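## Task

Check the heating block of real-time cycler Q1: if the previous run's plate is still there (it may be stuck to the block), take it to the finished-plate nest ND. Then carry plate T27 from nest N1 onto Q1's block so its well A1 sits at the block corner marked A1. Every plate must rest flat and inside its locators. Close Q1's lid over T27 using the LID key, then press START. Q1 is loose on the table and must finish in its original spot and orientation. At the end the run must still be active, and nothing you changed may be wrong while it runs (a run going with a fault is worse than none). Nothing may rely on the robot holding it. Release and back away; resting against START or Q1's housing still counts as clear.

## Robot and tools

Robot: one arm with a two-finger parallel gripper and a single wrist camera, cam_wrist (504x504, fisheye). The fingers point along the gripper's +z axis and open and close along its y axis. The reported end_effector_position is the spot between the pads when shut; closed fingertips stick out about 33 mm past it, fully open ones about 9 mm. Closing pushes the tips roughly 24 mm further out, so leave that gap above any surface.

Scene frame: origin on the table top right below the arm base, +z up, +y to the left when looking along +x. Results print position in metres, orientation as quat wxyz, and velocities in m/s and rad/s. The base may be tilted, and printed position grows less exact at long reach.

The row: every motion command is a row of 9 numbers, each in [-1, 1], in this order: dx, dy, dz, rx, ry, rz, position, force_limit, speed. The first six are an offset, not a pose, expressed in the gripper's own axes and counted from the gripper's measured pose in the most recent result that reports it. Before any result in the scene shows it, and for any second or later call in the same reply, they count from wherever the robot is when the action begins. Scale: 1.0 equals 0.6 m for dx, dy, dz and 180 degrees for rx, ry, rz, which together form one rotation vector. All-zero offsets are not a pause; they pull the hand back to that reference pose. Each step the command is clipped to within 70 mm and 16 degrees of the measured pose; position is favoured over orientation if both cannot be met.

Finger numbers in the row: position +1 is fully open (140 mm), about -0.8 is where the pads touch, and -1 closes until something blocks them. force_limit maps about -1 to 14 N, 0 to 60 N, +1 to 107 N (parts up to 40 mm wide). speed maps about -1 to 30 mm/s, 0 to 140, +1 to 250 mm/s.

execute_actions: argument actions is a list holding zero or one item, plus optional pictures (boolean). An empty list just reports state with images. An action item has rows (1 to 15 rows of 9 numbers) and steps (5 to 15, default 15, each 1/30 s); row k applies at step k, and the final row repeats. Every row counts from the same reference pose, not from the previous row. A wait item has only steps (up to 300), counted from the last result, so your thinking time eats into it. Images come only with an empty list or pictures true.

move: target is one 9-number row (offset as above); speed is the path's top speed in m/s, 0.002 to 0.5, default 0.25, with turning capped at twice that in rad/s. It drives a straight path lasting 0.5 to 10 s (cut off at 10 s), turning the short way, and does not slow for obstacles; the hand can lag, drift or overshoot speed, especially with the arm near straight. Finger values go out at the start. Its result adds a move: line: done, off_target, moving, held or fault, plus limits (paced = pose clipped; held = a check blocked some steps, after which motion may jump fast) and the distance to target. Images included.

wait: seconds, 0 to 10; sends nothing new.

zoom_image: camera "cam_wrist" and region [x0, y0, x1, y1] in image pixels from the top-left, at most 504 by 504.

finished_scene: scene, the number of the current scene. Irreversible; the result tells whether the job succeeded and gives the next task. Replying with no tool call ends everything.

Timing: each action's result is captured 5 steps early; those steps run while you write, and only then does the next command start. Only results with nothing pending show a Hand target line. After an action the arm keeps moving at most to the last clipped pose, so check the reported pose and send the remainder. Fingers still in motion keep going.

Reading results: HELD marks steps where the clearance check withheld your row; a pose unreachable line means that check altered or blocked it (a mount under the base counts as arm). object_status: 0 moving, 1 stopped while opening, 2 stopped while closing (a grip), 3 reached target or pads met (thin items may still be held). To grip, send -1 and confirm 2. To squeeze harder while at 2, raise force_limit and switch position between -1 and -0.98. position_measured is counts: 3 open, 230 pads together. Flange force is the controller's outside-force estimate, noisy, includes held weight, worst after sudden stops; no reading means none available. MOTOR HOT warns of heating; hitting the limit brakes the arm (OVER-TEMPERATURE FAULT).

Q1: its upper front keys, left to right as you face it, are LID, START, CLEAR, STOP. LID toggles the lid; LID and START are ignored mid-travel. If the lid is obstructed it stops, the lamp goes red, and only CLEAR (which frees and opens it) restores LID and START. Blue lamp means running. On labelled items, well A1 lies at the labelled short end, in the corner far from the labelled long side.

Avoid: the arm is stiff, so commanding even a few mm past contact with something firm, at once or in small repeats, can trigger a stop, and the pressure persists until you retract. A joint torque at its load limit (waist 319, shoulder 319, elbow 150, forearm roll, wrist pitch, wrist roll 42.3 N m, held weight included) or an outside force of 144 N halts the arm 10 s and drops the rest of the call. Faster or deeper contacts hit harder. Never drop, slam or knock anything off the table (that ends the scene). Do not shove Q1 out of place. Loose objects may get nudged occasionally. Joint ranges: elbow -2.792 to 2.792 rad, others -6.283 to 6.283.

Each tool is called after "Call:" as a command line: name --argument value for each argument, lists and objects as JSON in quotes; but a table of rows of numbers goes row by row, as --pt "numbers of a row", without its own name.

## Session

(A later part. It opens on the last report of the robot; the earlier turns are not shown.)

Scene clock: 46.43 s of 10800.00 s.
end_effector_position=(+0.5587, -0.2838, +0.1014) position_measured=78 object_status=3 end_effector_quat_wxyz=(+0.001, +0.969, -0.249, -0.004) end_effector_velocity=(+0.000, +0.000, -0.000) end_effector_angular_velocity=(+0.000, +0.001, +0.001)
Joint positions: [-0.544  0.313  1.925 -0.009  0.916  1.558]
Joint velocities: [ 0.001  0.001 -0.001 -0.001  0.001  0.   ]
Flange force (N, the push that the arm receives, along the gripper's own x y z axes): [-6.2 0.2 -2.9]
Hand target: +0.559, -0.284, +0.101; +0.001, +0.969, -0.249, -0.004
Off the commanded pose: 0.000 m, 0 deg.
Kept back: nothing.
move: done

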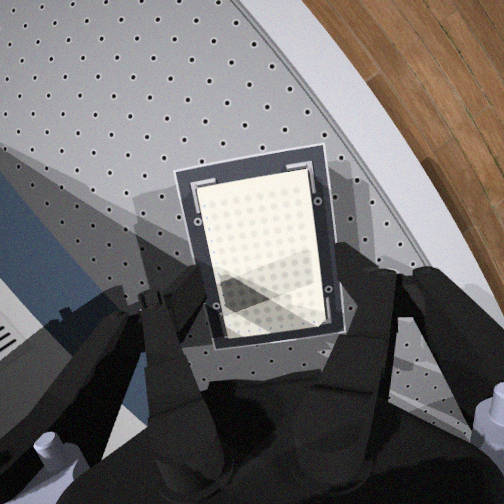

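Call:
move --target '[0.0036, -0.0025, 0.0415, 0.0012, 0.0023, -0.0028, 0.4, 0.2, -0.6]' --speed 0.05

Call:
move --target '[0, 0, 0, 0, 0, 0, -1, -0.3, -0.6]' --speed 0.03

Call:
move --target '[0, 0, -0.004, 0, 0, -0.0075, -1, -0.3, -0.6]' --speed 0.02

Call:
zoom_image --camera "cam_wrist" --region '[140, 130, 400, 390]'

Scene clock: 47.60 s of 10800.00 s.
end_effector_position=(+0.5611, -0.2835, +0.0765) position_measured=78 object_status=3 end_effector_quat_wxyz=(-0.000, +0.970, -0.244, -0.000) end_effector_velocity=(-0.000, +0.001, -0.000) end_effector_angular_velocity=(+0.000, +0.001, +0.000)
Joint positions: [-0.544  0.34   1.943 -0.004  0.864  1.546]
Joint velocities: [ 0.001 -0.     0.001 -0.     0.001  0.001]
Flange force (N, the push that the arm receives, along the gripper's own x y z axes): [-5.6 2.1 -0.9]
Hand target: +0.561, -0.284, +0.076; -0.000, +0.970, -0.244, -0.000
Off the commanded pose: 0.000 m, 0 deg.
Kept back: nothing.
move: done

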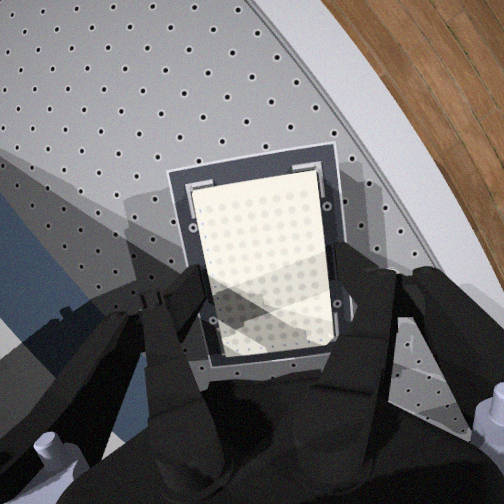

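Scene clock: 48.10 s of 10800.00 s.
end_effector_position=(+0.5611, -0.2835, +0.0765) position_measured=104 object_status=2 end_effector_quat_wxyz=(-0.000, +0.970, -0.244, -0.000) end_effector_velocity=(-0.001, -0.000, -0.000) end_effector_angular_velocity=(+0.000, +0.001, +0.000)
Joint positions: [-0.544  0.34   1.943 -0.004  0.863  1.546]
Joint velocities: [-0.001 -0.     0.001 -0.     0.001 -0.001]
Flange force (N, the push that the arm receives, along the gripper's own x y z axes): [-8.1 -0.7 -30.5]
Hand target: +0.561, -0.284, +0.076; -0.000, +0.970, -0.244, -0.000
Off the commanded pose: 0.000 m, 0 deg.
Kept back: nothing.
move: done

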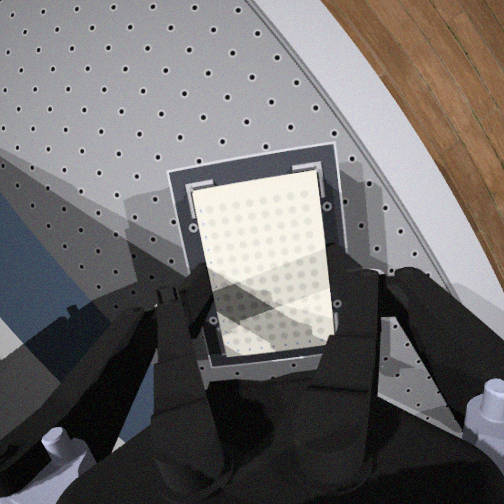

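Scene clock: 48.90 s of 10800.00 s.
end_effector_position=(+0.5611, -0.2835, +0.0789) position_measured=105 object_status=2 end_effector_quat_wxyz=(-0.000, +0.973, -0.233, -0.000) end_effector_velocity=(+0.001, -0.001, +0.000) end_effector_angular_velocity=(-0.001, -0.002, +0.001)
Joint positions: [-0.544  0.337  1.942 -0.004  0.868  1.523]
Joint velocities: [-0.     0.    -0.001 -0.    -0.001 -0.001]
Flange force (N, the push that the arm receives, along the gripper's own x y z axes): [-6.5 -12.8 0.0]
Hand target: +0.561, -0.284, +0.079; -0.000, +0.973, -0.233, -0.000
Off the commanded pose: 0.000 m, 0 deg.
Kept back: nothing.
move: done

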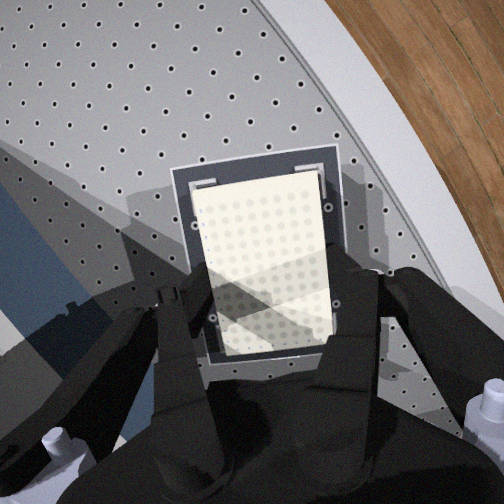

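Region (140, 130, 400, 390) of cam_wrist's 504x504 image, scaled by 1.938, with more detail than that image has.

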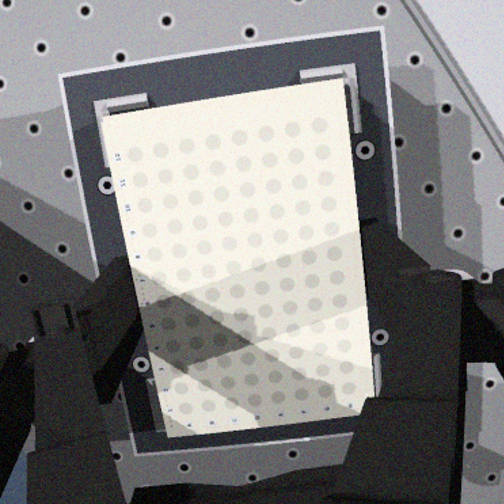

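Call:
move --target '[0, 0, 0.003, 0, 0, 0.003, -1, -0.3, -0.6]' --speed 0.01

Call:
execute_actions --actions '[{"rows": [[0,0,0.0005,0,0,0,-1,-0.3,-0.6],[0,0,0.001,0,0,0,-1,-0.3,-0.6],[0,0,0.0015,0,0,0,-1,-0.3,-0.6]], "steps": 14}]'

Scene clock: 49.83 s of 10800.00 s.
end_effector_position=(+0.5612, -0.2835, +0.0771) position_measured=105 object_status=2 end_effector_quat_wxyz=(-0.000, +0.971, -0.237, -0.000) end_effector_velocity=(-0.000, +0.000, -0.000) end_effector_angular_velocity=(+0.000, +0.001, +0.000)
Joint positions: [-0.544  0.339  1.943 -0.004  0.865  1.532]
Joint velocities: [-0.     0.     0.001 -0.    -0.    -0.   ]
Flange force (N, the push that the arm receives, along the gripper's own x y z axes): [-9.3 -2.7 -22.7]
Hand target: +0.561, -0.283, +0.077; -0.000, +0.971, -0.237, -0.000
Off the commanded pose: 0.000 m, 0 deg.
Kept back: nothing.
move: done

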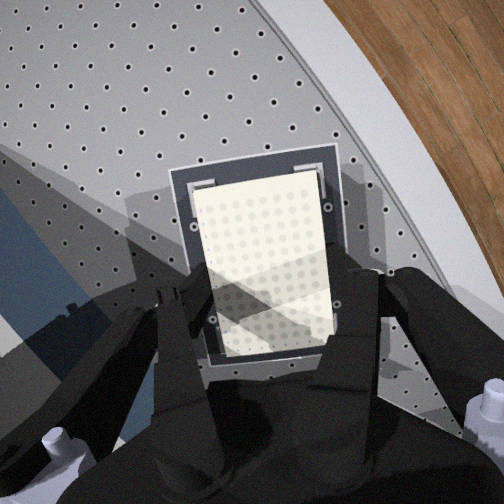

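Scene clock: 50.13 s of 10800.00 s.
end_effector_position=(+0.5613, -0.2835, +0.0763) position_measured=105 object_status=2 end_effector_quat_wxyz=(-0.000, +0.971, -0.237, -0.000) end_effector_velocity=(-0.000, +0.000, +0.000) end_effector_angular_velocity=(+0.002, +0.000, -0.003)
Joint positions: [-0.544  0.34   1.943 -0.004  0.863  1.532]
Joint velocities: [-0.    -0.001  0.001  0.002  0.001  0.002]
Flange force (N, the push that the arm receives, along the gripper's own x y z axes): [-9.8 -7.8 -44.7]
Steps of this call (steps 1 to 9: the first 9 steps of this action). Readings (end_effector_position | what the end effector reports):
1: (+0.5612, -0.2835, +0.0771) | position_measured=105 object_status=2
2: (+0.5612, -0.2835, +0.0769) | position_measured=105 object_status=2
4: (+0.5613, -0.2835, +0.0764) | position_measured=105 object_status=2
8: (+0.5613, -0.2835, +0.0763) | position_measured=105 object_status=2
9: the state above

Release and rise for a check.

Call:
move --target '[0, 0, -0.0015, 0, 0, 0, 0.4, -0.3, -0.6]' --speed 0.01

Call:
move --target '[-0.1, 0.1, -0.1, 0.1, 0.12, 0, 0.4, 0.2, -0.6]' --speed 0.15

Scene clock: 51.07 s of 10800.00 s.
end_effector_position=(+0.5613, -0.2835, +0.0772) position_measured=78 object_status=3 end_effector_quat_wxyz=(-0.000, +0.971, -0.237, -0.000) end_effector_velocity=(-0.000, +0.001, -0.000) end_effector_angular_velocity=(+0.001, +0.000, +0.000)
Joint positions: [-0.544  0.339  1.943 -0.004  0.865  1.532]
Joint velocities: [0.001 0.    0.001 0.001 0.    0.   ]
Flange force (N, the push that the arm receives, along the gripper's own x y z axes): [-6.8 0.5 -2.7]
Hand target: +0.561, -0.283, +0.077; -0.000, +0.971, -0.237, -0.000
Off your previous action's commanded pose: 0.000 m, 0 deg at its last step (step 5 of this call).
Off the commanded pose: 0.000 m, 0 deg.
Kept back: nothing.
move: done

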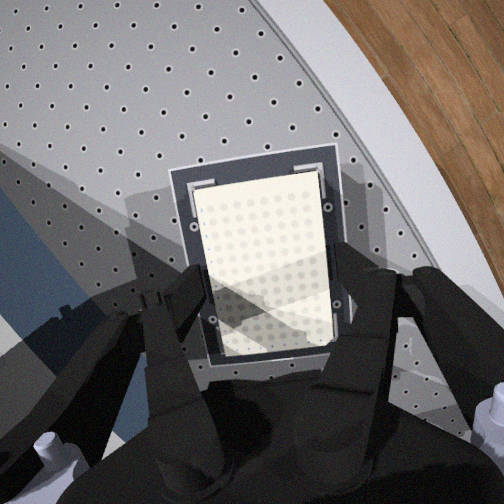

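Scene clock: 53.00 s of 10800.00 s.
end_effector_position=(+0.4802, -0.3088, +0.1371) position_measured=78 object_status=3 end_effector_quat_wxyz=(-0.107, +0.942, -0.230, +0.218) end_effector_velocity=(+0.000, +0.000, +0.000) end_effector_angular_velocity=(+0.000, -0.002, +0.001)
Joint positions: [-0.9    0.096  2.211  0.68   0.719  0.678]
Joint velocities: [-0.001 -0.     0.001  0.003  0.    -0.004]
Flange force (N, the push that the arm receives, along the gripper's own x y z axes): [-5.5 -1.1 -3.8]
Hand target: +0.480, -0.309, +0.137; -0.107, +0.942, -0.230, +0.218
Off the commanded pose: 0.000 m, 0 deg.
Kept back: nothing.
move: done

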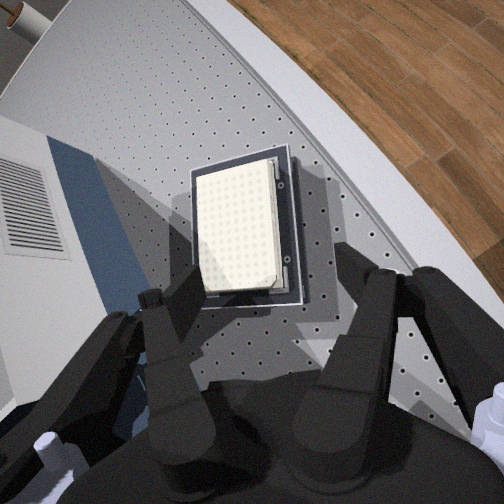

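Call:
zoom_image --camera "cam_wrist" --region '[170, 140, 330, 320]'

Region (170, 140, 330, 320) of cam_wrist's 504x504 image, scaled by 2.800, with more detail than that image has.

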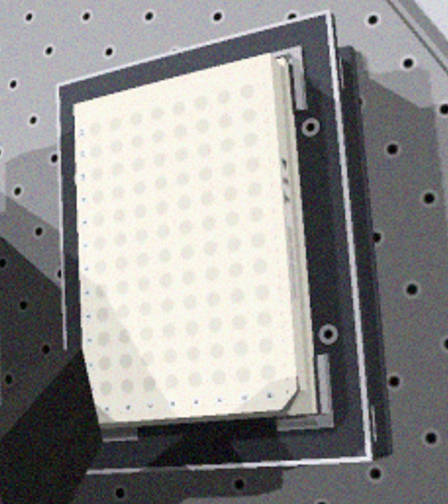

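Call:
move --target '[0.1145, -0.0956, -0.279, -0.1, -0.12, 0, 0.6, 0.2, 0]' --speed 0.3

Scene clock: 55.13 s of 10800.00 s.
end_effector_position=(+0.4800, -0.3092, +0.3270) position_measured=53 object_status=3 end_effector_quat_wxyz=(-0.000, +0.971, -0.238, -0.000) end_effector_velocity=(-0.000, -0.001, +0.001) end_effector_angular_velocity=(-0.001, -0.001, -0.002)
Joint positions: [-0.651  0.055  1.785 -0.004  1.306  1.423]
Joint velocities: [-0.001 -0.001 -0.001 -0.     0.001  0.001]
Flange force (N, the push that the arm receives, along the gripper's own x y z axes): [-6.7 0.3 1.1]
Hand target: +0.480, -0.309, +0.327; -0.000, +0.971, -0.238, -0.000
Off the commanded pose: 0.000 m, 0 deg.
Kept back: nothing.
move: done

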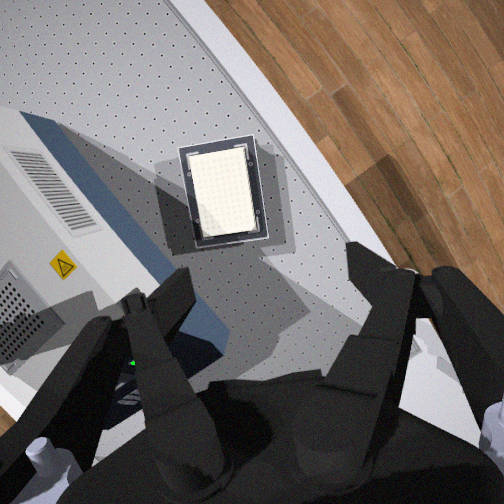

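Call:
move --target '[-0.357, -0.931, 0.045, 0, 0, -0.275, 0.6, 0.2, 0]' --speed 0.35

Scene clock: 57.50 s of 10800.00 s.
end_effector_position=(+0.5492, +0.2855, +0.3005) position_measured=53 object_status=3 end_effector_quat_wxyz=(+0.000, +0.982, +0.191, +0.000) end_effector_velocity=(-0.000, -0.001, +0.000) end_effector_angular_velocity=(-0.002, +0.002, -0.000)
Joint positions: [0.399 0.144 1.737 0.001 1.265 1.609]
Joint velocities: [-0.     0.001 -0.001 -0.001  0.003  0.   ]
Flange force (N, the push that the arm receives, along the gripper's own x y z axes): [-7.6 2.7 2.2]
Hand target: +0.549, +0.286, +0.301; +0.000, +0.982, +0.191, +0.000
Off the commanded pose: 0.001 m, 0 deg.
Kept back: nothing.
move: done

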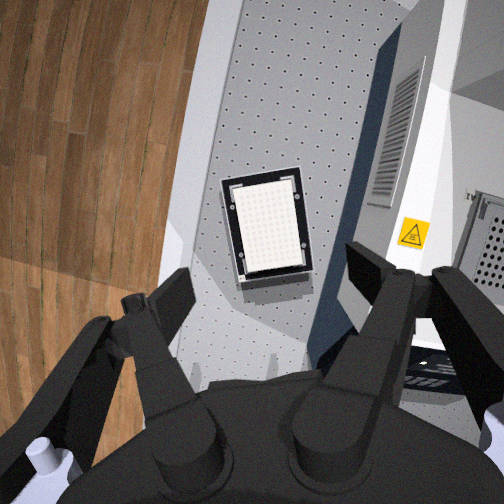

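Call:
move --target '[0, 0, 0.28, 0, 0, 0, 0.45, 0.2, 0]' --speed 0.2

Call:
zoom_image --camera "cam_wrist" --region '[140, 130, 400, 390]'

Scene clock: 58.93 s of 10800.00 s.
end_effector_position=(+0.5493, +0.2857, +0.1325) position_measured=72 object_status=3 end_effector_quat_wxyz=(+0.000, +0.982, +0.191, +0.000) end_effector_velocity=(-0.000, -0.000, -0.001) end_effector_angular_velocity=(-0.000, +0.002, +0.002)
Joint positions: [0.4   0.268 1.919 0.001 0.96  1.609]
Joint velocities: [-0.     0.001  0.001  0.    -0.    -0.002]
Flange force (N, the push that the arm receives, along the gripper's own x y z axes): [-8.4 3.3 -2.1]
Hand target: +0.549, +0.286, +0.132; +0.000, +0.982, +0.191, +0.000
Off the commanded pose: 0.000 m, 0 deg.
Kept back: nothing.
move: done

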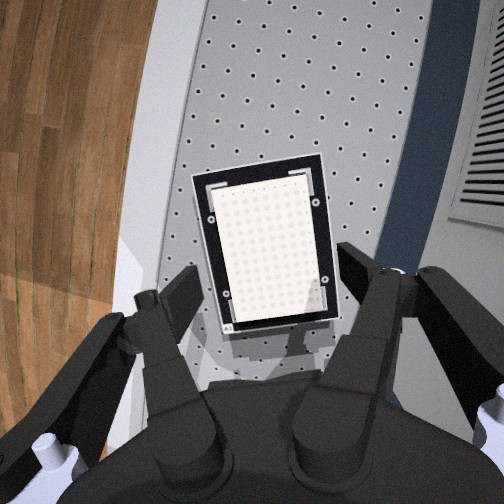

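Region (140, 130, 400, 390) of cam_wrist's 504x504 image, scaled by 1.938, with more detail than that image has.

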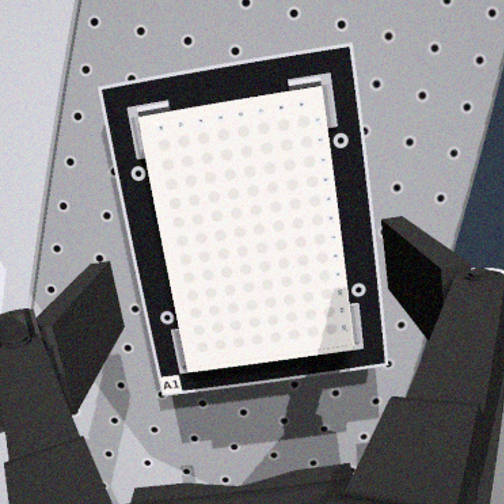

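Call:
move --target '[0, 0, 0.075, 0, 0, 0, 0.4, 0.2, 0]' --speed 0.08

Call:
zoom_image --camera "cam_wrist" --region '[140, 130, 400, 390]'

Scene clock: 60.20 s of 10800.00 s.
end_effector_position=(+0.5493, +0.2858, +0.0875) position_measured=78 object_status=3 end_effector_quat_wxyz=(+0.000, +0.982, +0.191, +0.000) end_effector_velocity=(+0.000, -0.000, +0.000) end_effector_angular_velocity=(-0.000, -0.000, +0.000)
Joint positions: [0.4   0.315 1.954 0.002 0.877 1.609]
Joint velocities: [-0.    -0.     0.    -0.001 -0.    -0.   ]
Flange force (N, the push that the arm receives, along the gripper's own x y z axes): [-9.0 2.1 -4.1]
Hand target: +0.549, +0.286, +0.087; +0.000, +0.982, +0.191, +0.000
Off the commanded pose: 0.000 m, 0 deg.
Kept back: nothing.
move: done

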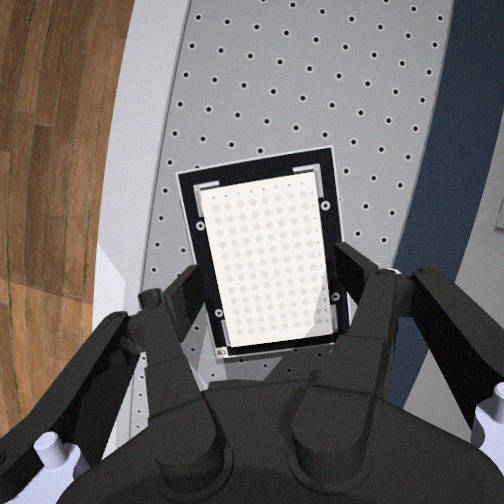

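Region (140, 130, 400, 390) of cam_wrist's 504x504 image, scaled by 1.938, with more detail than that image has.

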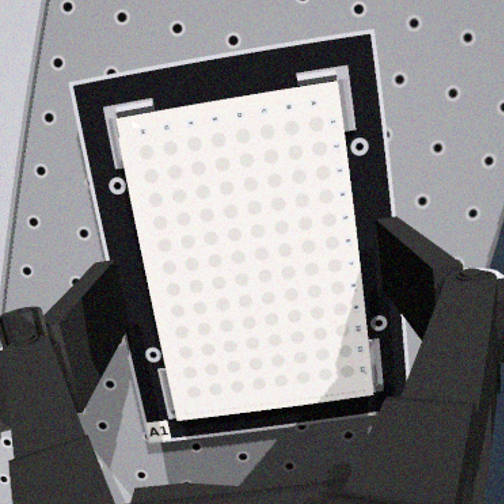

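Call:
move --target '[0, 0.0037, 0.028, 0, 0, 0, 0.4, 0.2, 0]' --speed 0.03

Call:
zoom_image --camera "cam_wrist" --region '[140, 130, 400, 390]'

Scene clock: 61.70 s of 10800.00 s.
end_effector_position=(+0.5502, +0.2837, +0.0707) position_measured=78 object_status=3 end_effector_quat_wxyz=(+0.000, +0.982, +0.191, +0.000) end_effector_velocity=(-0.000, -0.001, +0.000) end_effector_angular_velocity=(-0.002, +0.001, +0.001)
Joint positions: [0.397 0.334 1.967 0.002 0.846 1.605]
Joint velocities: [-0.001 -0.     0.    -0.001  0.002 -0.001]
Flange force (N, the push that the arm receives, along the gripper's own x y z axes): [-5.7 1.7 -3.3]
Hand target: +0.550, +0.284, +0.071; +0.000, +0.982, +0.191, +0.000
Off the commanded pose: 0.000 m, 0 deg.
Kept back: nothing.
move: done

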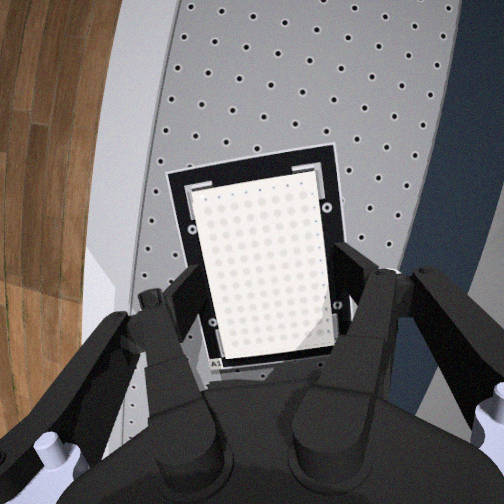

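Region (140, 130, 400, 390) of cam_wrist's 504x504 image, scaled by 1.938, with more detail than that image has.

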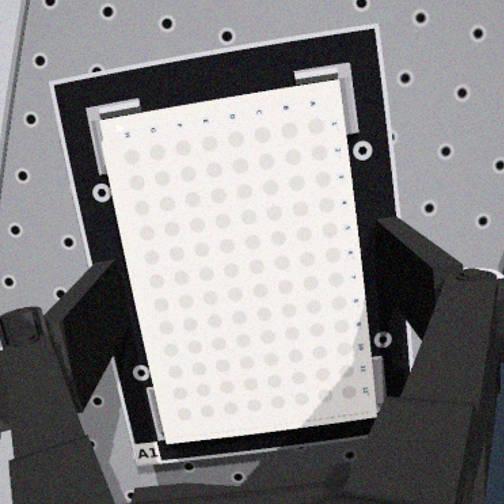

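Call:
move --target '[0, 0, 0, 0, 0, 0, -1, 0, -0.6]' --speed 0.03

Call:
move --target '[0, 0, -0.37, 0, 0, 0, -1, 0, -0.6]' --speed 0.2

Scene clock: 62.63 s of 10800.00 s.
end_effector_position=(+0.5502, +0.2837, +0.0707) position_measured=105 object_status=2 end_effector_quat_wxyz=(+0.000, +0.982, +0.191, +0.000) end_effector_velocity=(-0.000, -0.000, -0.000) end_effector_angular_velocity=(+0.000, +0.002, -0.001)
Joint positions: [0.397 0.334 1.967 0.002 0.846 1.605]
Joint velocities: [-0.     0.    -0.     0.001  0.002 -0.   ]
Flange force (N, the push that the arm receives, along the gripper's own x y z axes): [-9.8 -6.8 -40.7]
Hand target: +0.550, +0.284, +0.071; +0.000, +0.982, +0.191, +0.000
Off the commanded pose: 0.000 m, 0 deg.
Kept back: nothing.
move: done

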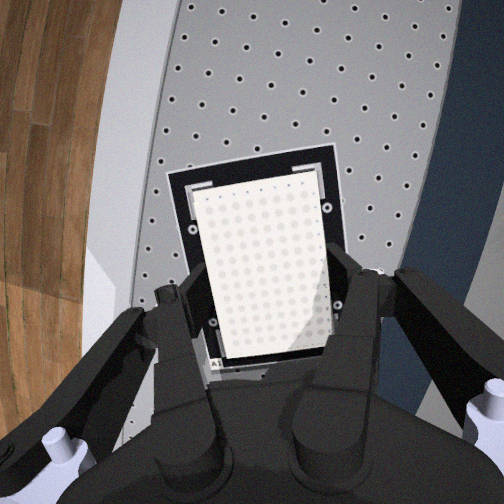

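Scene clock: 64.10 s of 10800.00 s.
end_effector_position=(+0.5501, +0.2834, +0.2927) position_measured=106 object_status=2 end_effector_quat_wxyz=(+0.000, +0.982, +0.191, +0.000) end_effector_velocity=(-0.000, -0.000, -0.001) end_effector_angular_velocity=(-0.002, +0.002, +0.001)
Joint positions: [0.396 0.147 1.748 0.001 1.251 1.605]
Joint velocities: [ 0.001  0.002  0.    -0.001  0.001 -0.   ]
Flange force (N, the push that the arm receives, along the gripper's own x y z axes): [-7.2 3.8 0.6]
Hand target: +0.550, +0.283, +0.293; +0.000, +0.982, +0.191, +0.000
Off the commanded pose: 0.000 m, 0 deg.
Kept back: nothing.
move: done

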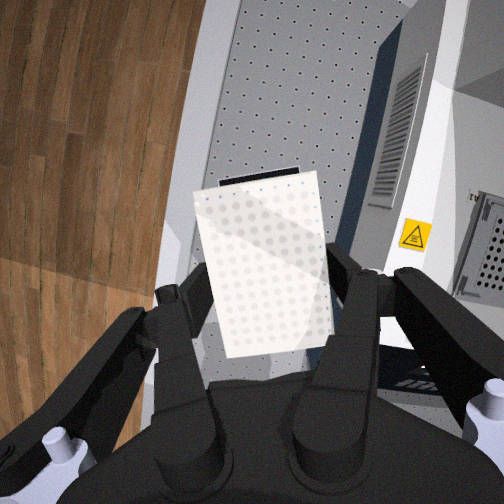

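Call:
move --target '[-0.0883, 0.445, 0.046, 0, 0, -0.386, -1, 0, -0.6]' --speed 0.3

Call:
zoom_image --camera "cam_wrist" --region '[140, 130, 400, 390]'

Scene clock: 66.73 s of 10800.00 s.
end_effector_position=(+0.6004, +0.0158, +0.2650) position_measured=106 object_status=2 end_effector_quat_wxyz=(+0.000, +0.698, +0.716, -0.000) end_effector_velocity=(+0.000, -0.000, +0.000) end_effector_angular_velocity=(-0.000, +0.000, +0.002)
Joint positions: [-0.053  0.135  1.815 -0.001  1.197 -0.056]
Joint velocities: [-0.     0.    -0.    -0.     0.    -0.003]
Flange force (N, the push that the arm receives, along the gripper's own x y z axes): [-0.7 -7.5 0.8]
Hand target: +0.600, +0.016, +0.265; +0.000, +0.698, +0.716, -0.000
Off the commanded pose: 0.001 m, 0 deg.
Kept back: nothing.
move: done

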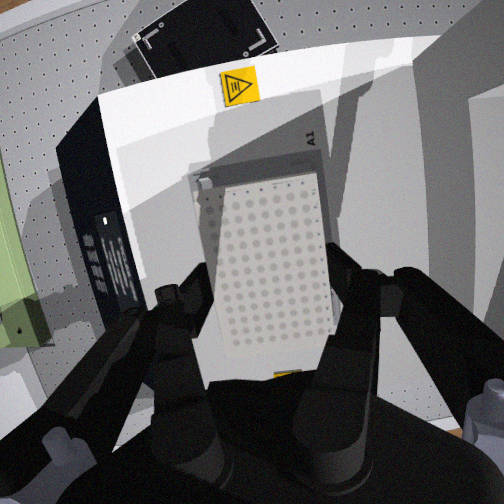

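Region (140, 130, 400, 390) of cam_wrist's 504x504 image, scaled by 1.938, with more detail than that image has.

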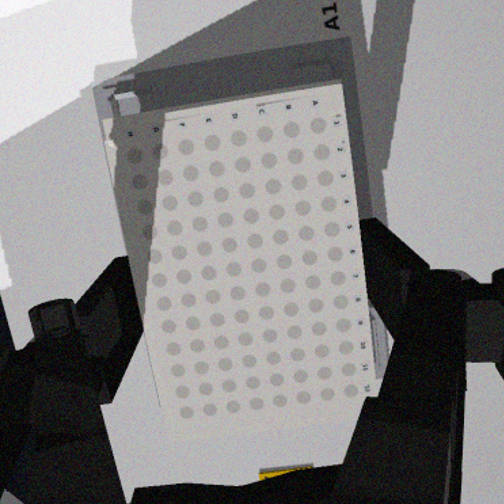

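Call:
zoom_image --camera "cam_wrist" --region '[180, 140, 340, 220]'

Region (180, 140, 340, 220) of cam_wrist's 504x504 image, scaled by 3.150, with more detail than that image has.

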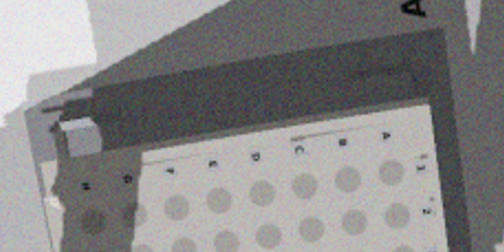

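Call:
move --target '[0.0117, 0.0017, 0.0, 0, 0, 0, -1, 0, -0.6]' --speed 0.03

Call:
move --target '[0, 0, 0.008, 0, 0, 0, -1, 0, -0.6]' --speed 0.02

Call:
zoom_image --camera "cam_wrist" --region '[170, 140, 350, 260]'

Scene clock: 68.47 s of 10800.00 s.
end_effector_position=(+0.6013, +0.0228, +0.2650) position_measured=106 object_status=2 end_effector_quat_wxyz=(+0.000, +0.698, +0.716, -0.000) end_effector_velocity=(+0.000, -0.000, +0.000) end_effector_angular_velocity=(+0.000, -0.001, -0.000)
Joint positions: [-0.042  0.137  1.813 -0.001  1.197 -0.044]
Joint velocities: [-0.001 -0.    -0.     0.    -0.    -0.   ]
Flange force (N, the push that the arm receives, along the gripper's own x y z axes): [-2.9 -9.7 -0.5]
Hand target: +0.601, +0.023, +0.265; +0.000, +0.698, +0.716, -0.000
Off the commanded pose: 0.000 m, 0 deg.
Kept back: nothing.
move: done

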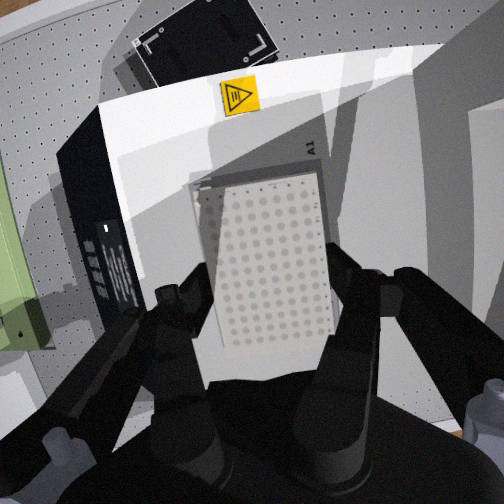

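Scene clock: 69.17 s of 10800.00 s.
end_effector_position=(+0.6013, +0.0228, +0.2602) position_measured=106 object_status=2 end_effector_quat_wxyz=(+0.000, +0.698, +0.716, -0.000) end_effector_velocity=(-0.000, +0.001, -0.001) end_effector_angular_velocity=(-0.000, +0.001, +0.000)
Joint positions: [-0.042  0.14   1.819 -0.001  1.188 -0.044]
Joint velocities: [ 0.001  0.001  0.    -0.     0.     0.001]
Flange force (N, the push that the arm receives, along the gripper's own x y z axes): [0.2 -5.4 0.6]
Hand target: +0.601, +0.023, +0.260; +0.000, +0.698, +0.716, -0.000
Off the commanded pose: 0.000 m, 0 deg.
Kept back: nothing.
move: done

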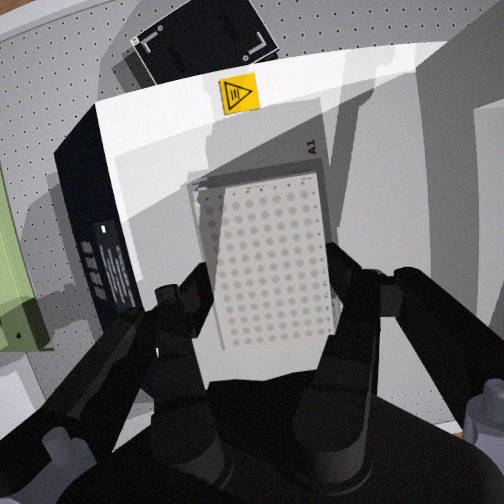

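Region (170, 140, 350, 260) of cam_wrist's 504x504 image, scaled by 2.800, with more detail than that image has.

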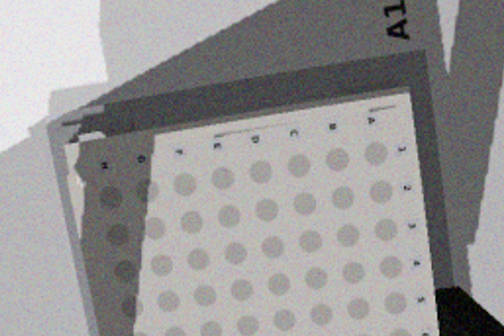

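Call:
move --target '[0, 0, 0.012, 0, 0, -0.003, -1, 0, -0.6]' --speed 0.015

Call:
execute_actions --actions '[{"rows": [[0,0,0.0005,0,0,0,-1,0,-0.6],[0,0,0.001,0,0,0,-1,0,-0.6],[0,0,0.0015,0,0,0,-1,0,-0.6],[0,0,0.002,0,0,0,-1,0,-0.6],[0,0,0.0025,0,0,0,-1,0,-0.6]], "steps": 14}]'

Scene clock: 70.23 s of 10800.00 s.
end_effector_position=(+0.6013, +0.0229, +0.2530) position_measured=106 object_status=2 end_effector_quat_wxyz=(+0.000, +0.695, +0.719, -0.000) end_effector_velocity=(+0.000, -0.000, +0.000) end_effector_angular_velocity=(-0.000, -0.001, +0.001)
Joint positions: [-0.042  0.144  1.828 -0.001  1.175 -0.053]
Joint velocities: [ 0.    -0.    -0.    -0.    -0.001 -0.   ]
Flange force (N, the push that the arm receives, along the gripper's own x y z axes): [0.1 -6.6 0.5]
Hand target: +0.601, +0.023, +0.253; +0.000, +0.695, +0.719, -0.000
Off the commanded pose: 0.000 m, 0 deg.
Kept back: nothing.
move: done

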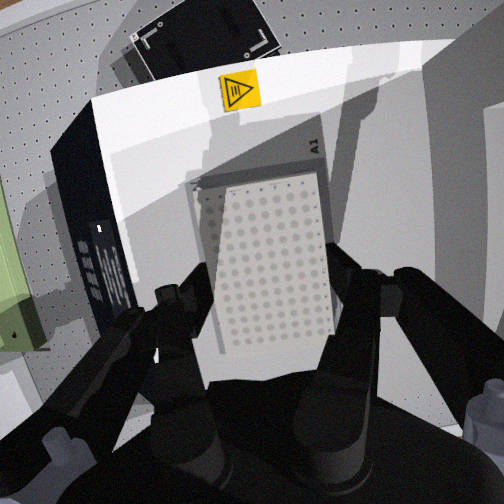

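Scene clock: 70.53 s of 10800.00 s.
end_effector_position=(+0.6013, +0.0229, +0.2515) position_measured=106 object_status=2 end_effector_quat_wxyz=(+0.000, +0.695, +0.719, -0.000) end_effector_velocity=(+0.000, +0.000, +0.001) end_effector_angular_velocity=(-0.001, -0.002, +0.001)
Joint positions: [-0.042  0.145  1.829 -0.001  1.172 -0.053]
Joint velocities: [ 0.001 -0.001 -0.    -0.001 -0.    -0.   ]
Flange force (N, the push that the arm receives, along the gripper's own x y z axes): [-0.1 -7.3 -0.2]
Steps of this call (steps 1 to 9: the first 9 steps of this action). Readings (end_effector_position | what the end effector reports):
1: (+0.6013, +0.0229, +0.2530) | position_measured=106 object_status=2
2: (+0.6013, +0.0229, +0.2528) | position_measured=106 object_status=2
4: (+0.6013, +0.0229, +0.2522) | position_measured=106 object_status=2
8: (+0.6013, +0.0229, +0.2515) | position_measured=106 object_status=2
9: the state above

Call:
execute_actions --actions '[{"rows": [[0,0,0.0005,0,0,0,-1,0,-0.6],[0,0,0.001,0,0,0,-1,0,-0.6],[0,0,0.0015,0,0,0,-1,0,-0.6],[0,0,0.002,0,0,0,-1,0,-0.6],[0,0,0.0025,0,0,0,-1,0,-0.6]], "steps": 13}]'

Scene clock: 70.97 s of 10800.00 s.
end_effector_position=(+0.6013, +0.0229, +0.2500) position_measured=106 object_status=2 end_effector_quat_wxyz=(+0.000, +0.695, +0.719, -0.000) end_effector_velocity=(-0.001, -0.000, -0.001) end_effector_angular_velocity=(-0.000, +0.002, +0.003)
Joint positions: [-0.042  0.146  1.831 -0.001  1.17  -0.053]
Joint velocities: [-0.     0.001  0.    -0.     0.001 -0.003]
Flange force (N, the push that the arm receives, along the gripper's own x y z axes): [-1.2 -5.8 0.4]
Off your previous action's commanded pose: 0.000 m, 0 deg at its last step (step 5 of this call).
Steps of this call (steps 1 to 5: the last 5 steps of your previous action; steps 6 to 13: the first 8 steps of this action). Readings (end_effector_position | what the end effector reports):
6: (+0.6013, +0.0229, +0.2515) | position_measured=106 object_status=2
7: (+0.6013, +0.0229, +0.2513) | position_measured=106 object_status=2
9: (+0.6013, +0.0229, +0.2507) | position_measured=106 object_status=2
13: the state above

Call:
execute_actions --actions '[{"rows": [[0,0,0.0005,0,0,0,-1,0,-0.6],[0,0,0.001,0,0,0,-1,0,-0.6],[0,0,0.0015,0,0,0,-1,0,-0.6],[0,0,0.002,0,0,0,-1,0,-0.6],[0,0,0.0025,0,0,0,-1,0,-0.6]], "steps": 13}]'

Scene clock: 71.40 s of 10800.00 s.
end_effector_position=(+0.6013, +0.0229, +0.2485) position_measured=106 object_status=2 end_effector_quat_wxyz=(+0.000, +0.695, +0.719, -0.000) end_effector_velocity=(+0.001, -0.001, -0.000) end_effector_angular_velocity=(+0.000, -0.002, -0.003)
Joint positions: [-0.042  0.147  1.833 -0.001  1.167 -0.053]
Joint velocities: [-0.002  0.     0.     0.    -0.002  0.   ]
Flange force (N, the push that the arm receives, along the gripper's own x y z axes): [-1.8 -7.1 0.6]
Off your previous action's commanded pose: 0.000 m, 0 deg at its last step (step 5 of this call).
Steps of this call (steps 1 to 5: the last 5 steps of your previous action; steps 6 to 13: the first 8 steps of this action). Readings (end_effector_position | what the end effector reports):
6: (+0.6013, +0.0229, +0.2500) | position_measured=106 object_status=2
7: (+0.6013, +0.0229, +0.2498) | position_measured=106 object_status=2
9: (+0.6013, +0.0229, +0.2492) | position_measured=106 object_status=2
13: the state above

Call:
execute_actions --actions '[{"rows": [[0,0,0.0005,0,0,0,-1,0,-0.6],[0,0,0.001,0,0,0,-1,0,-0.6],[0,0,0.0015,0,0,0,-1,0,-0.6],[0,0,0.002,0,0,0,-1,0,-0.6]], "steps": 13}]'

Scene clock: 71.83 s of 10800.00 s.
end_effector_position=(+0.6013, +0.0229, +0.2473) position_measured=106 object_status=2 end_effector_quat_wxyz=(+0.000, +0.695, +0.719, -0.000) end_effector_velocity=(+0.000, +0.000, +0.001) end_effector_angular_velocity=(+0.001, -0.001, -0.001)
Joint positions: [-0.042  0.148  1.834 -0.001  1.165 -0.053]
Joint velocities: [ 0.    -0.001 -0.     0.001 -0.     0.   ]
Flange force (N, the push that the arm receives, along the gripper's own x y z axes): [0.9 -7.6 -0.2]
Off your previous action's commanded pose: 0.000 m, 0 deg at its last step (step 5 of this call).
Steps of this call (steps 1 to 5: the last 5 steps of your previous action; steps 6 to 13: the first 8 steps of this action). Readings (end_effector_position | what the end effector reports):
6: (+0.6013, +0.0229, +0.2485) | position_measured=106 object_status=2
7: (+0.6013, +0.0229, +0.2483) | position_measured=106 object_status=2
9: (+0.6013, +0.0229, +0.2477) | position_measured=106 object_status=2
13: the state above

Call:
execute_actions --actions '[{"rows": [[0,0,0.0005,0,0,0,-1,0,-0.6],[0,0,0.001,0,0,0,-1,0,-0.6],[0,0,0.0015,0,0,0,-1,0,-0.6],[0,0,0.002,0,0,0,-1,0,-0.6]], "steps": 13}]'

Scene clock: 72.27 s of 10800.00 s.
end_effector_position=(+0.6013, +0.0229, +0.2461) position_measured=106 object_status=2 end_effector_quat_wxyz=(+0.000, +0.695, +0.719, -0.000) end_effector_velocity=(+0.001, -0.000, +0.000) end_effector_angular_velocity=(-0.001, -0.001, +0.000)
Joint positions: [-0.042  0.149  1.836 -0.001  1.162 -0.053]
Joint velocities: [-0.     0.    -0.001 -0.001 -0.001 -0.   ]
Flange force (N, the push that the arm receives, along the gripper's own x y z axes): [-0.3 -8.0 -0.4]
Off your previous action's commanded pose: 0.000 m, 0 deg at its last step (step 5 of this call).
Steps of this call (steps 1 to 5: the last 5 steps of your previous action; steps 6 to 13: the first 8 steps of this action). Readings (end_effector_position | what the end effector reports):
6: (+0.6013, +0.0229, +0.2473) | position_measured=106 object_status=2
7: (+0.6013, +0.0229, +0.2471) | position_measured=106 object_status=2
9: (+0.6013, +0.0229, +0.2466) | position_measured=106 object_status=2
13: the state above

Call:
execute_actions --actions '[{"rows": [[0,0,0.0005,0,0,0,-1,0,-0.6],[0,0,0.001,0,0,0,-1,0,-0.6],[0,0,0.0015,0,0,0,-1,0,-0.6]], "steps": 13}]'

Scene clock: 72.70 s of 10800.00 s.
end_effector_position=(+0.6013, +0.0229, +0.2452) position_measured=106 object_status=2 end_effector_quat_wxyz=(+0.000, +0.695, +0.719, -0.000) end_effector_velocity=(+0.000, -0.000, -0.000) end_effector_angular_velocity=(+0.000, -0.001, -0.001)
Joint positions: [-0.042  0.15   1.837 -0.001  1.161 -0.053]
Joint velocities: [-0.     0.001  0.     0.    -0.001  0.   ]
Flange force (N, the push that the arm receives, along the gripper's own x y z axes): [-2.1 -6.7 0.2]
Off your previous action's commanded pose: 0.000 m, 0 deg at its last step (step 5 of this call).
Steps of this call (steps 1 to 5: the last 5 steps of your previous action; steps 6 to 13: the first 8 steps of this action). Readings (end_effector_position | what the end effector reports):
6: (+0.6013, +0.0229, +0.2461) | position_measured=106 object_status=2
7: (+0.6013, +0.0229, +0.2459) | position_measured=106 object_status=2
9: (+0.6013, +0.0229, +0.2454) | position_measured=106 object_status=2
13: the state above

Call:
execute_actions --actions '[{"rows": [[0,0,0.0005,0,0,0,-1,0,-0.6],[0,0,0.001,0,0,0,-1,0,-0.6],[0,0,0.0015,0,0,0,-1,0,-0.6]], "steps": 13}]'

Scene clock: 74.33 s of 10800.00 s.
end_effector_position=(+0.6013, +0.0229, +0.2444) position_measured=106 object_status=2 end_effector_quat_wxyz=(+0.000, +0.695, +0.719, -0.000) end_effector_velocity=(+0.001, +0.000, -0.001) end_effector_angular_velocity=(+0.001, -0.000, -0.001)
Joint positions: [-0.042  0.15   1.838 -0.001  1.159 -0.053]
Joint velocities: [-0.     0.001 -0.     0.002 -0.001 -0.   ]
Flange force (N, the push that the arm receives, along the gripper's own x y z axes): [-0.9 -8.6 -10.9]
Off your previous action's commanded pose: 0.000 m, 0 deg at its last step (step 5 of this call).
Steps of this call (steps 1 to 5: the last 5 steps of your previous action; steps 6 to 41: nothing new was sent; steps 42 to 49: the first 8 steps of this action). Readings (end_effector_position | what the end effector reports):
42: (+0.6013, +0.0229, +0.2452) | position_measured=106 object_status=2
43: (+0.6013, +0.0229, +0.2450) | position_measured=106 object_status=2
45: (+0.6013, +0.0229, +0.2445) | position_measured=106 object_status=2
49: the state above

Seated at the expected height. Release and go up.

Call:
move --target '[0, 0, 0, 0, 0, 0, 0.4, 0, -0.6]' --speed 0.01

Call:
move --target '[0, 0, -0.15, 0, 0, 0, 0.4, 0, -0.6]' --speed 0.15

Call:
zoom_image --camera "cam_wrist" --region '[170, 140, 370, 340]'

Scene clock: 75.27 s of 10800.00 s.
end_effector_position=(+0.6013, +0.0229, +0.2444) position_measured=78 object_status=3 end_effector_quat_wxyz=(+0.000, +0.695, +0.719, -0.000) end_effector_velocity=(+0.000, -0.000, +0.000) end_effector_angular_velocity=(-0.001, -0.001, -0.001)
Joint positions: [-0.042  0.15   1.838 -0.001  1.159 -0.053]
Joint velocities: [ 0.     0.    -0.001 -0.001  0.     0.002]
Flange force (N, the push that the arm receives, along the gripper's own x y z axes): [0.3 -6.8 -0.5]
Hand target: +0.601, +0.023, +0.244; +0.000, +0.695, +0.719, -0.000
Off your previous action's commanded pose: 0.000 m, 0 deg at its last step (step 5 of this call).
Off the commanded pose: 0.000 m, 0 deg.
Kept back: nothing.
move: done

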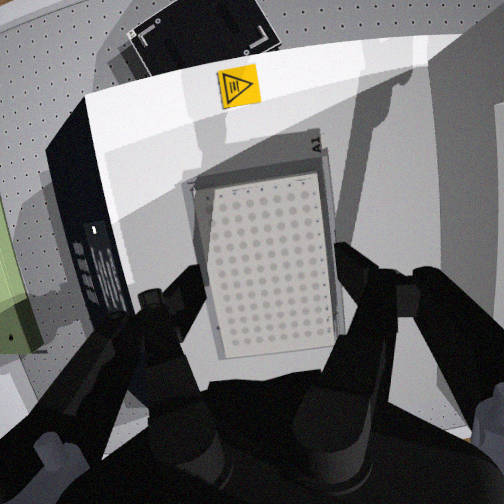

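Scene clock: 76.17 s of 10800.00 s.
end_effector_position=(+0.6012, +0.0228, +0.3344) position_measured=78 object_status=3 end_effector_quat_wxyz=(+0.000, +0.695, +0.719, -0.000) end_effector_velocity=(-0.001, -0.000, -0.000) end_effector_angular_velocity=(+0.001, +0.003, -0.002)
Joint positions: [-0.042  0.102  1.722 -0.001  1.323 -0.053]
Joint velocities: [-0.001  0.     0.     0.001  0.003  0.001]
Flange force (N, the push that the arm receives, along the gripper's own x y z axes): [-0.4 -8.7 1.3]
Hand target: +0.601, +0.023, +0.334; +0.000, +0.695, +0.719, -0.000
Off the commanded pose: 0.000 m, 0 deg.
Kept back: nothing.
move: done

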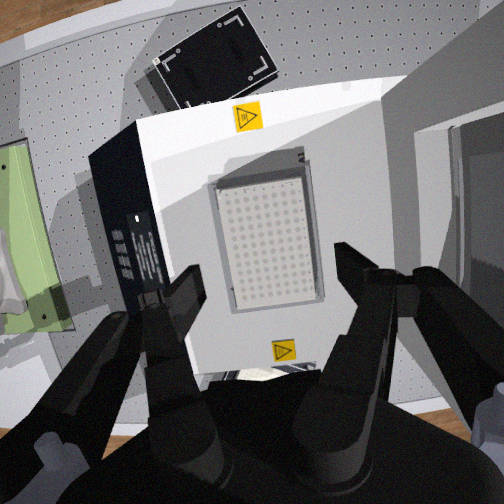

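Region (170, 140, 370, 340) of cam_wrist's 504x504 image, scaled by 2.520, with more detail than that image has.

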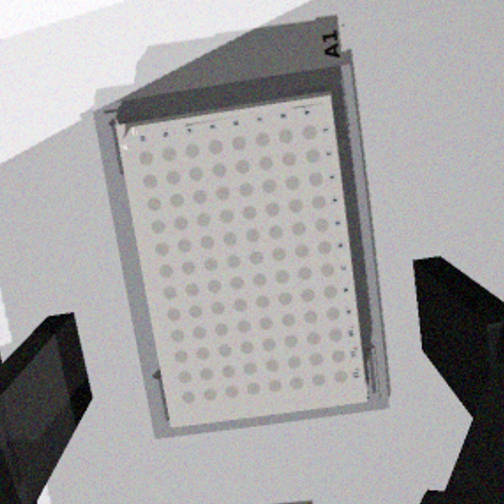

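Call:
move --target '[0.0136, -0.4, 0.2, -0.1089, 0.1089, 0.4914, -1, 0, 0]' --speed 0.3

Scene clock: 80.27 s of 10800.00 s.
end_effector_position=(+0.3611, +0.0231, +0.2144) position_measured=233 object_status=3 end_effector_quat_wxyz=(-0.004, +0.976, +0.017, +0.216) end_effector_velocity=(+0.001, +0.000, +0.001) end_effector_angular_velocity=(+0.000, -0.001, -0.002)
Joint positions: [-0.095 -0.492  2.465  0.065  0.741  1.426]
Joint velocities: [ 0.001  0.    -0.001 -0.001 -0.     0.004]
Flange force (N, the push that the arm receives, along the gripper's own x y z axes): no reading
Hand target: +0.361, +0.023, +0.214; -0.003, +0.976, +0.017, +0.216
Off the commanded pose: 0.001 m, 0 deg.
Kept back: nothing.
move: done

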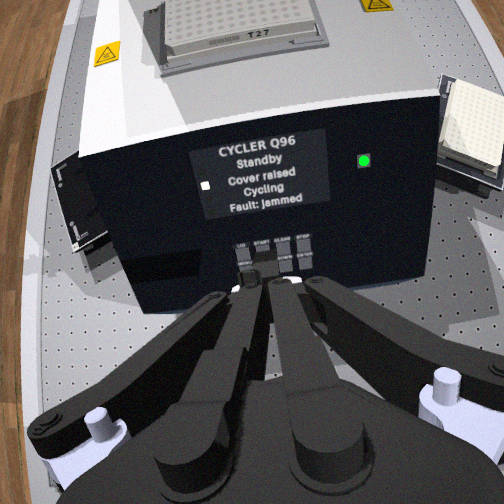

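Call:
zoom_image --camera "cam_wrist" --region '[210, 210, 340, 300]'

Call:
zoom_image --camera "cam_wrist" --region '[404, 60, 504, 200]'

Region (210, 210, 340, 300) of cam_wrist's 504x504 image, scaled by 3.877, with more detail than that image has; it fills the top 349 rows of this view, and the rest is white.

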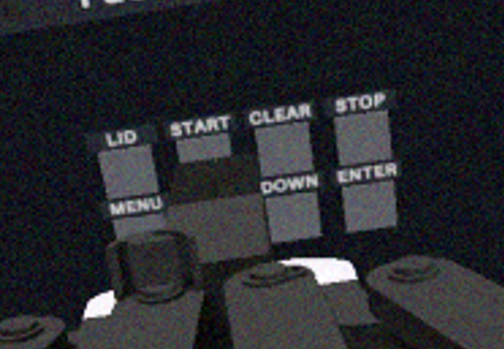

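Region (404, 60, 504, 200) of cam_wrist's 504x504 image, scaled by 3.600, with more detail than that image has; it fills the left 360 columns of this view, and the rest is white.

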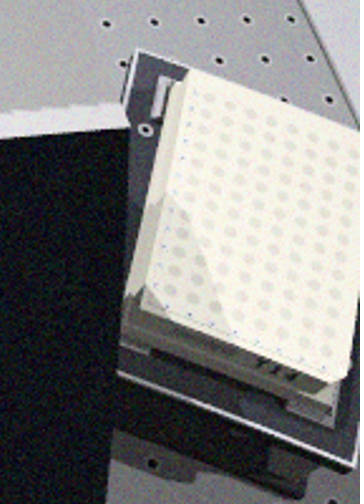

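Call:
move --target '[-0.027, -0.046, 0.113, 0, 0, 0, -1, 0, 0]' --speed 0.1

Call:
zoom_image --camera "cam_wrist" --region '[210, 190, 370, 300]'

Scene clock: 91.60 s of 10800.00 s.
end_effector_position=(+0.3713, +0.0452, +0.1613) position_measured=233 object_status=3 end_effector_quat_wxyz=(-0.003, +0.976, +0.019, +0.215) end_effector_velocity=(-0.000, -0.000, -0.000) end_effector_angular_velocity=(-0.002, -0.000, +0.003)
Joint positions: [ 0.005 -0.394  2.526  0.003  0.581  1.558]
Joint velocities: [ 0.001 -0.001  0.001 -0.002 -0.    -0.002]
Flange force (N, the push that the arm receives, along the gripper's own x y z axes): no reading
Hand target: +0.371, +0.045, +0.161; -0.003, +0.976, +0.019, +0.215
Off the commanded pose: 0.017 m, 0 deg.
FORCE FAULT: contact force on the arm reached its limit, and the arm stopped for 10 seconds. The contact can be on any part of the arm, not only on its tool. The arm's remaining commands of this call were not run. The arm holds still and accepts commands again. Move the arm away from the contact; if what it grips holds it there, let go first. Pushing or pulling that hard again can fault the arm again.
Kept back: nothing.
move: fault

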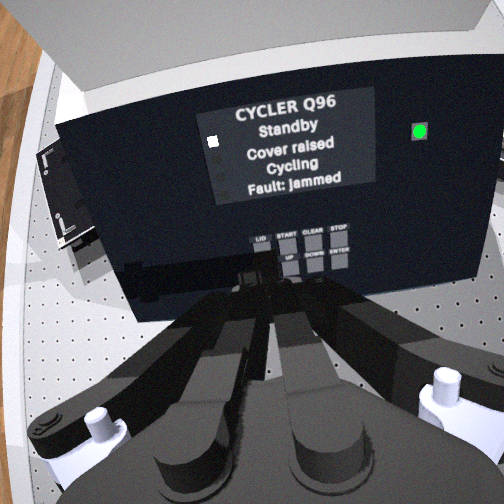

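Region (210, 190, 370, 300) of cam_wrist's 504x504 image, scaled by 3.150, with more detail than that image has; it fills the top 346 rows of this view, and the rest is white.

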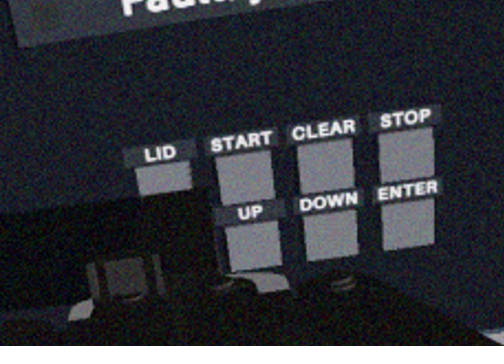

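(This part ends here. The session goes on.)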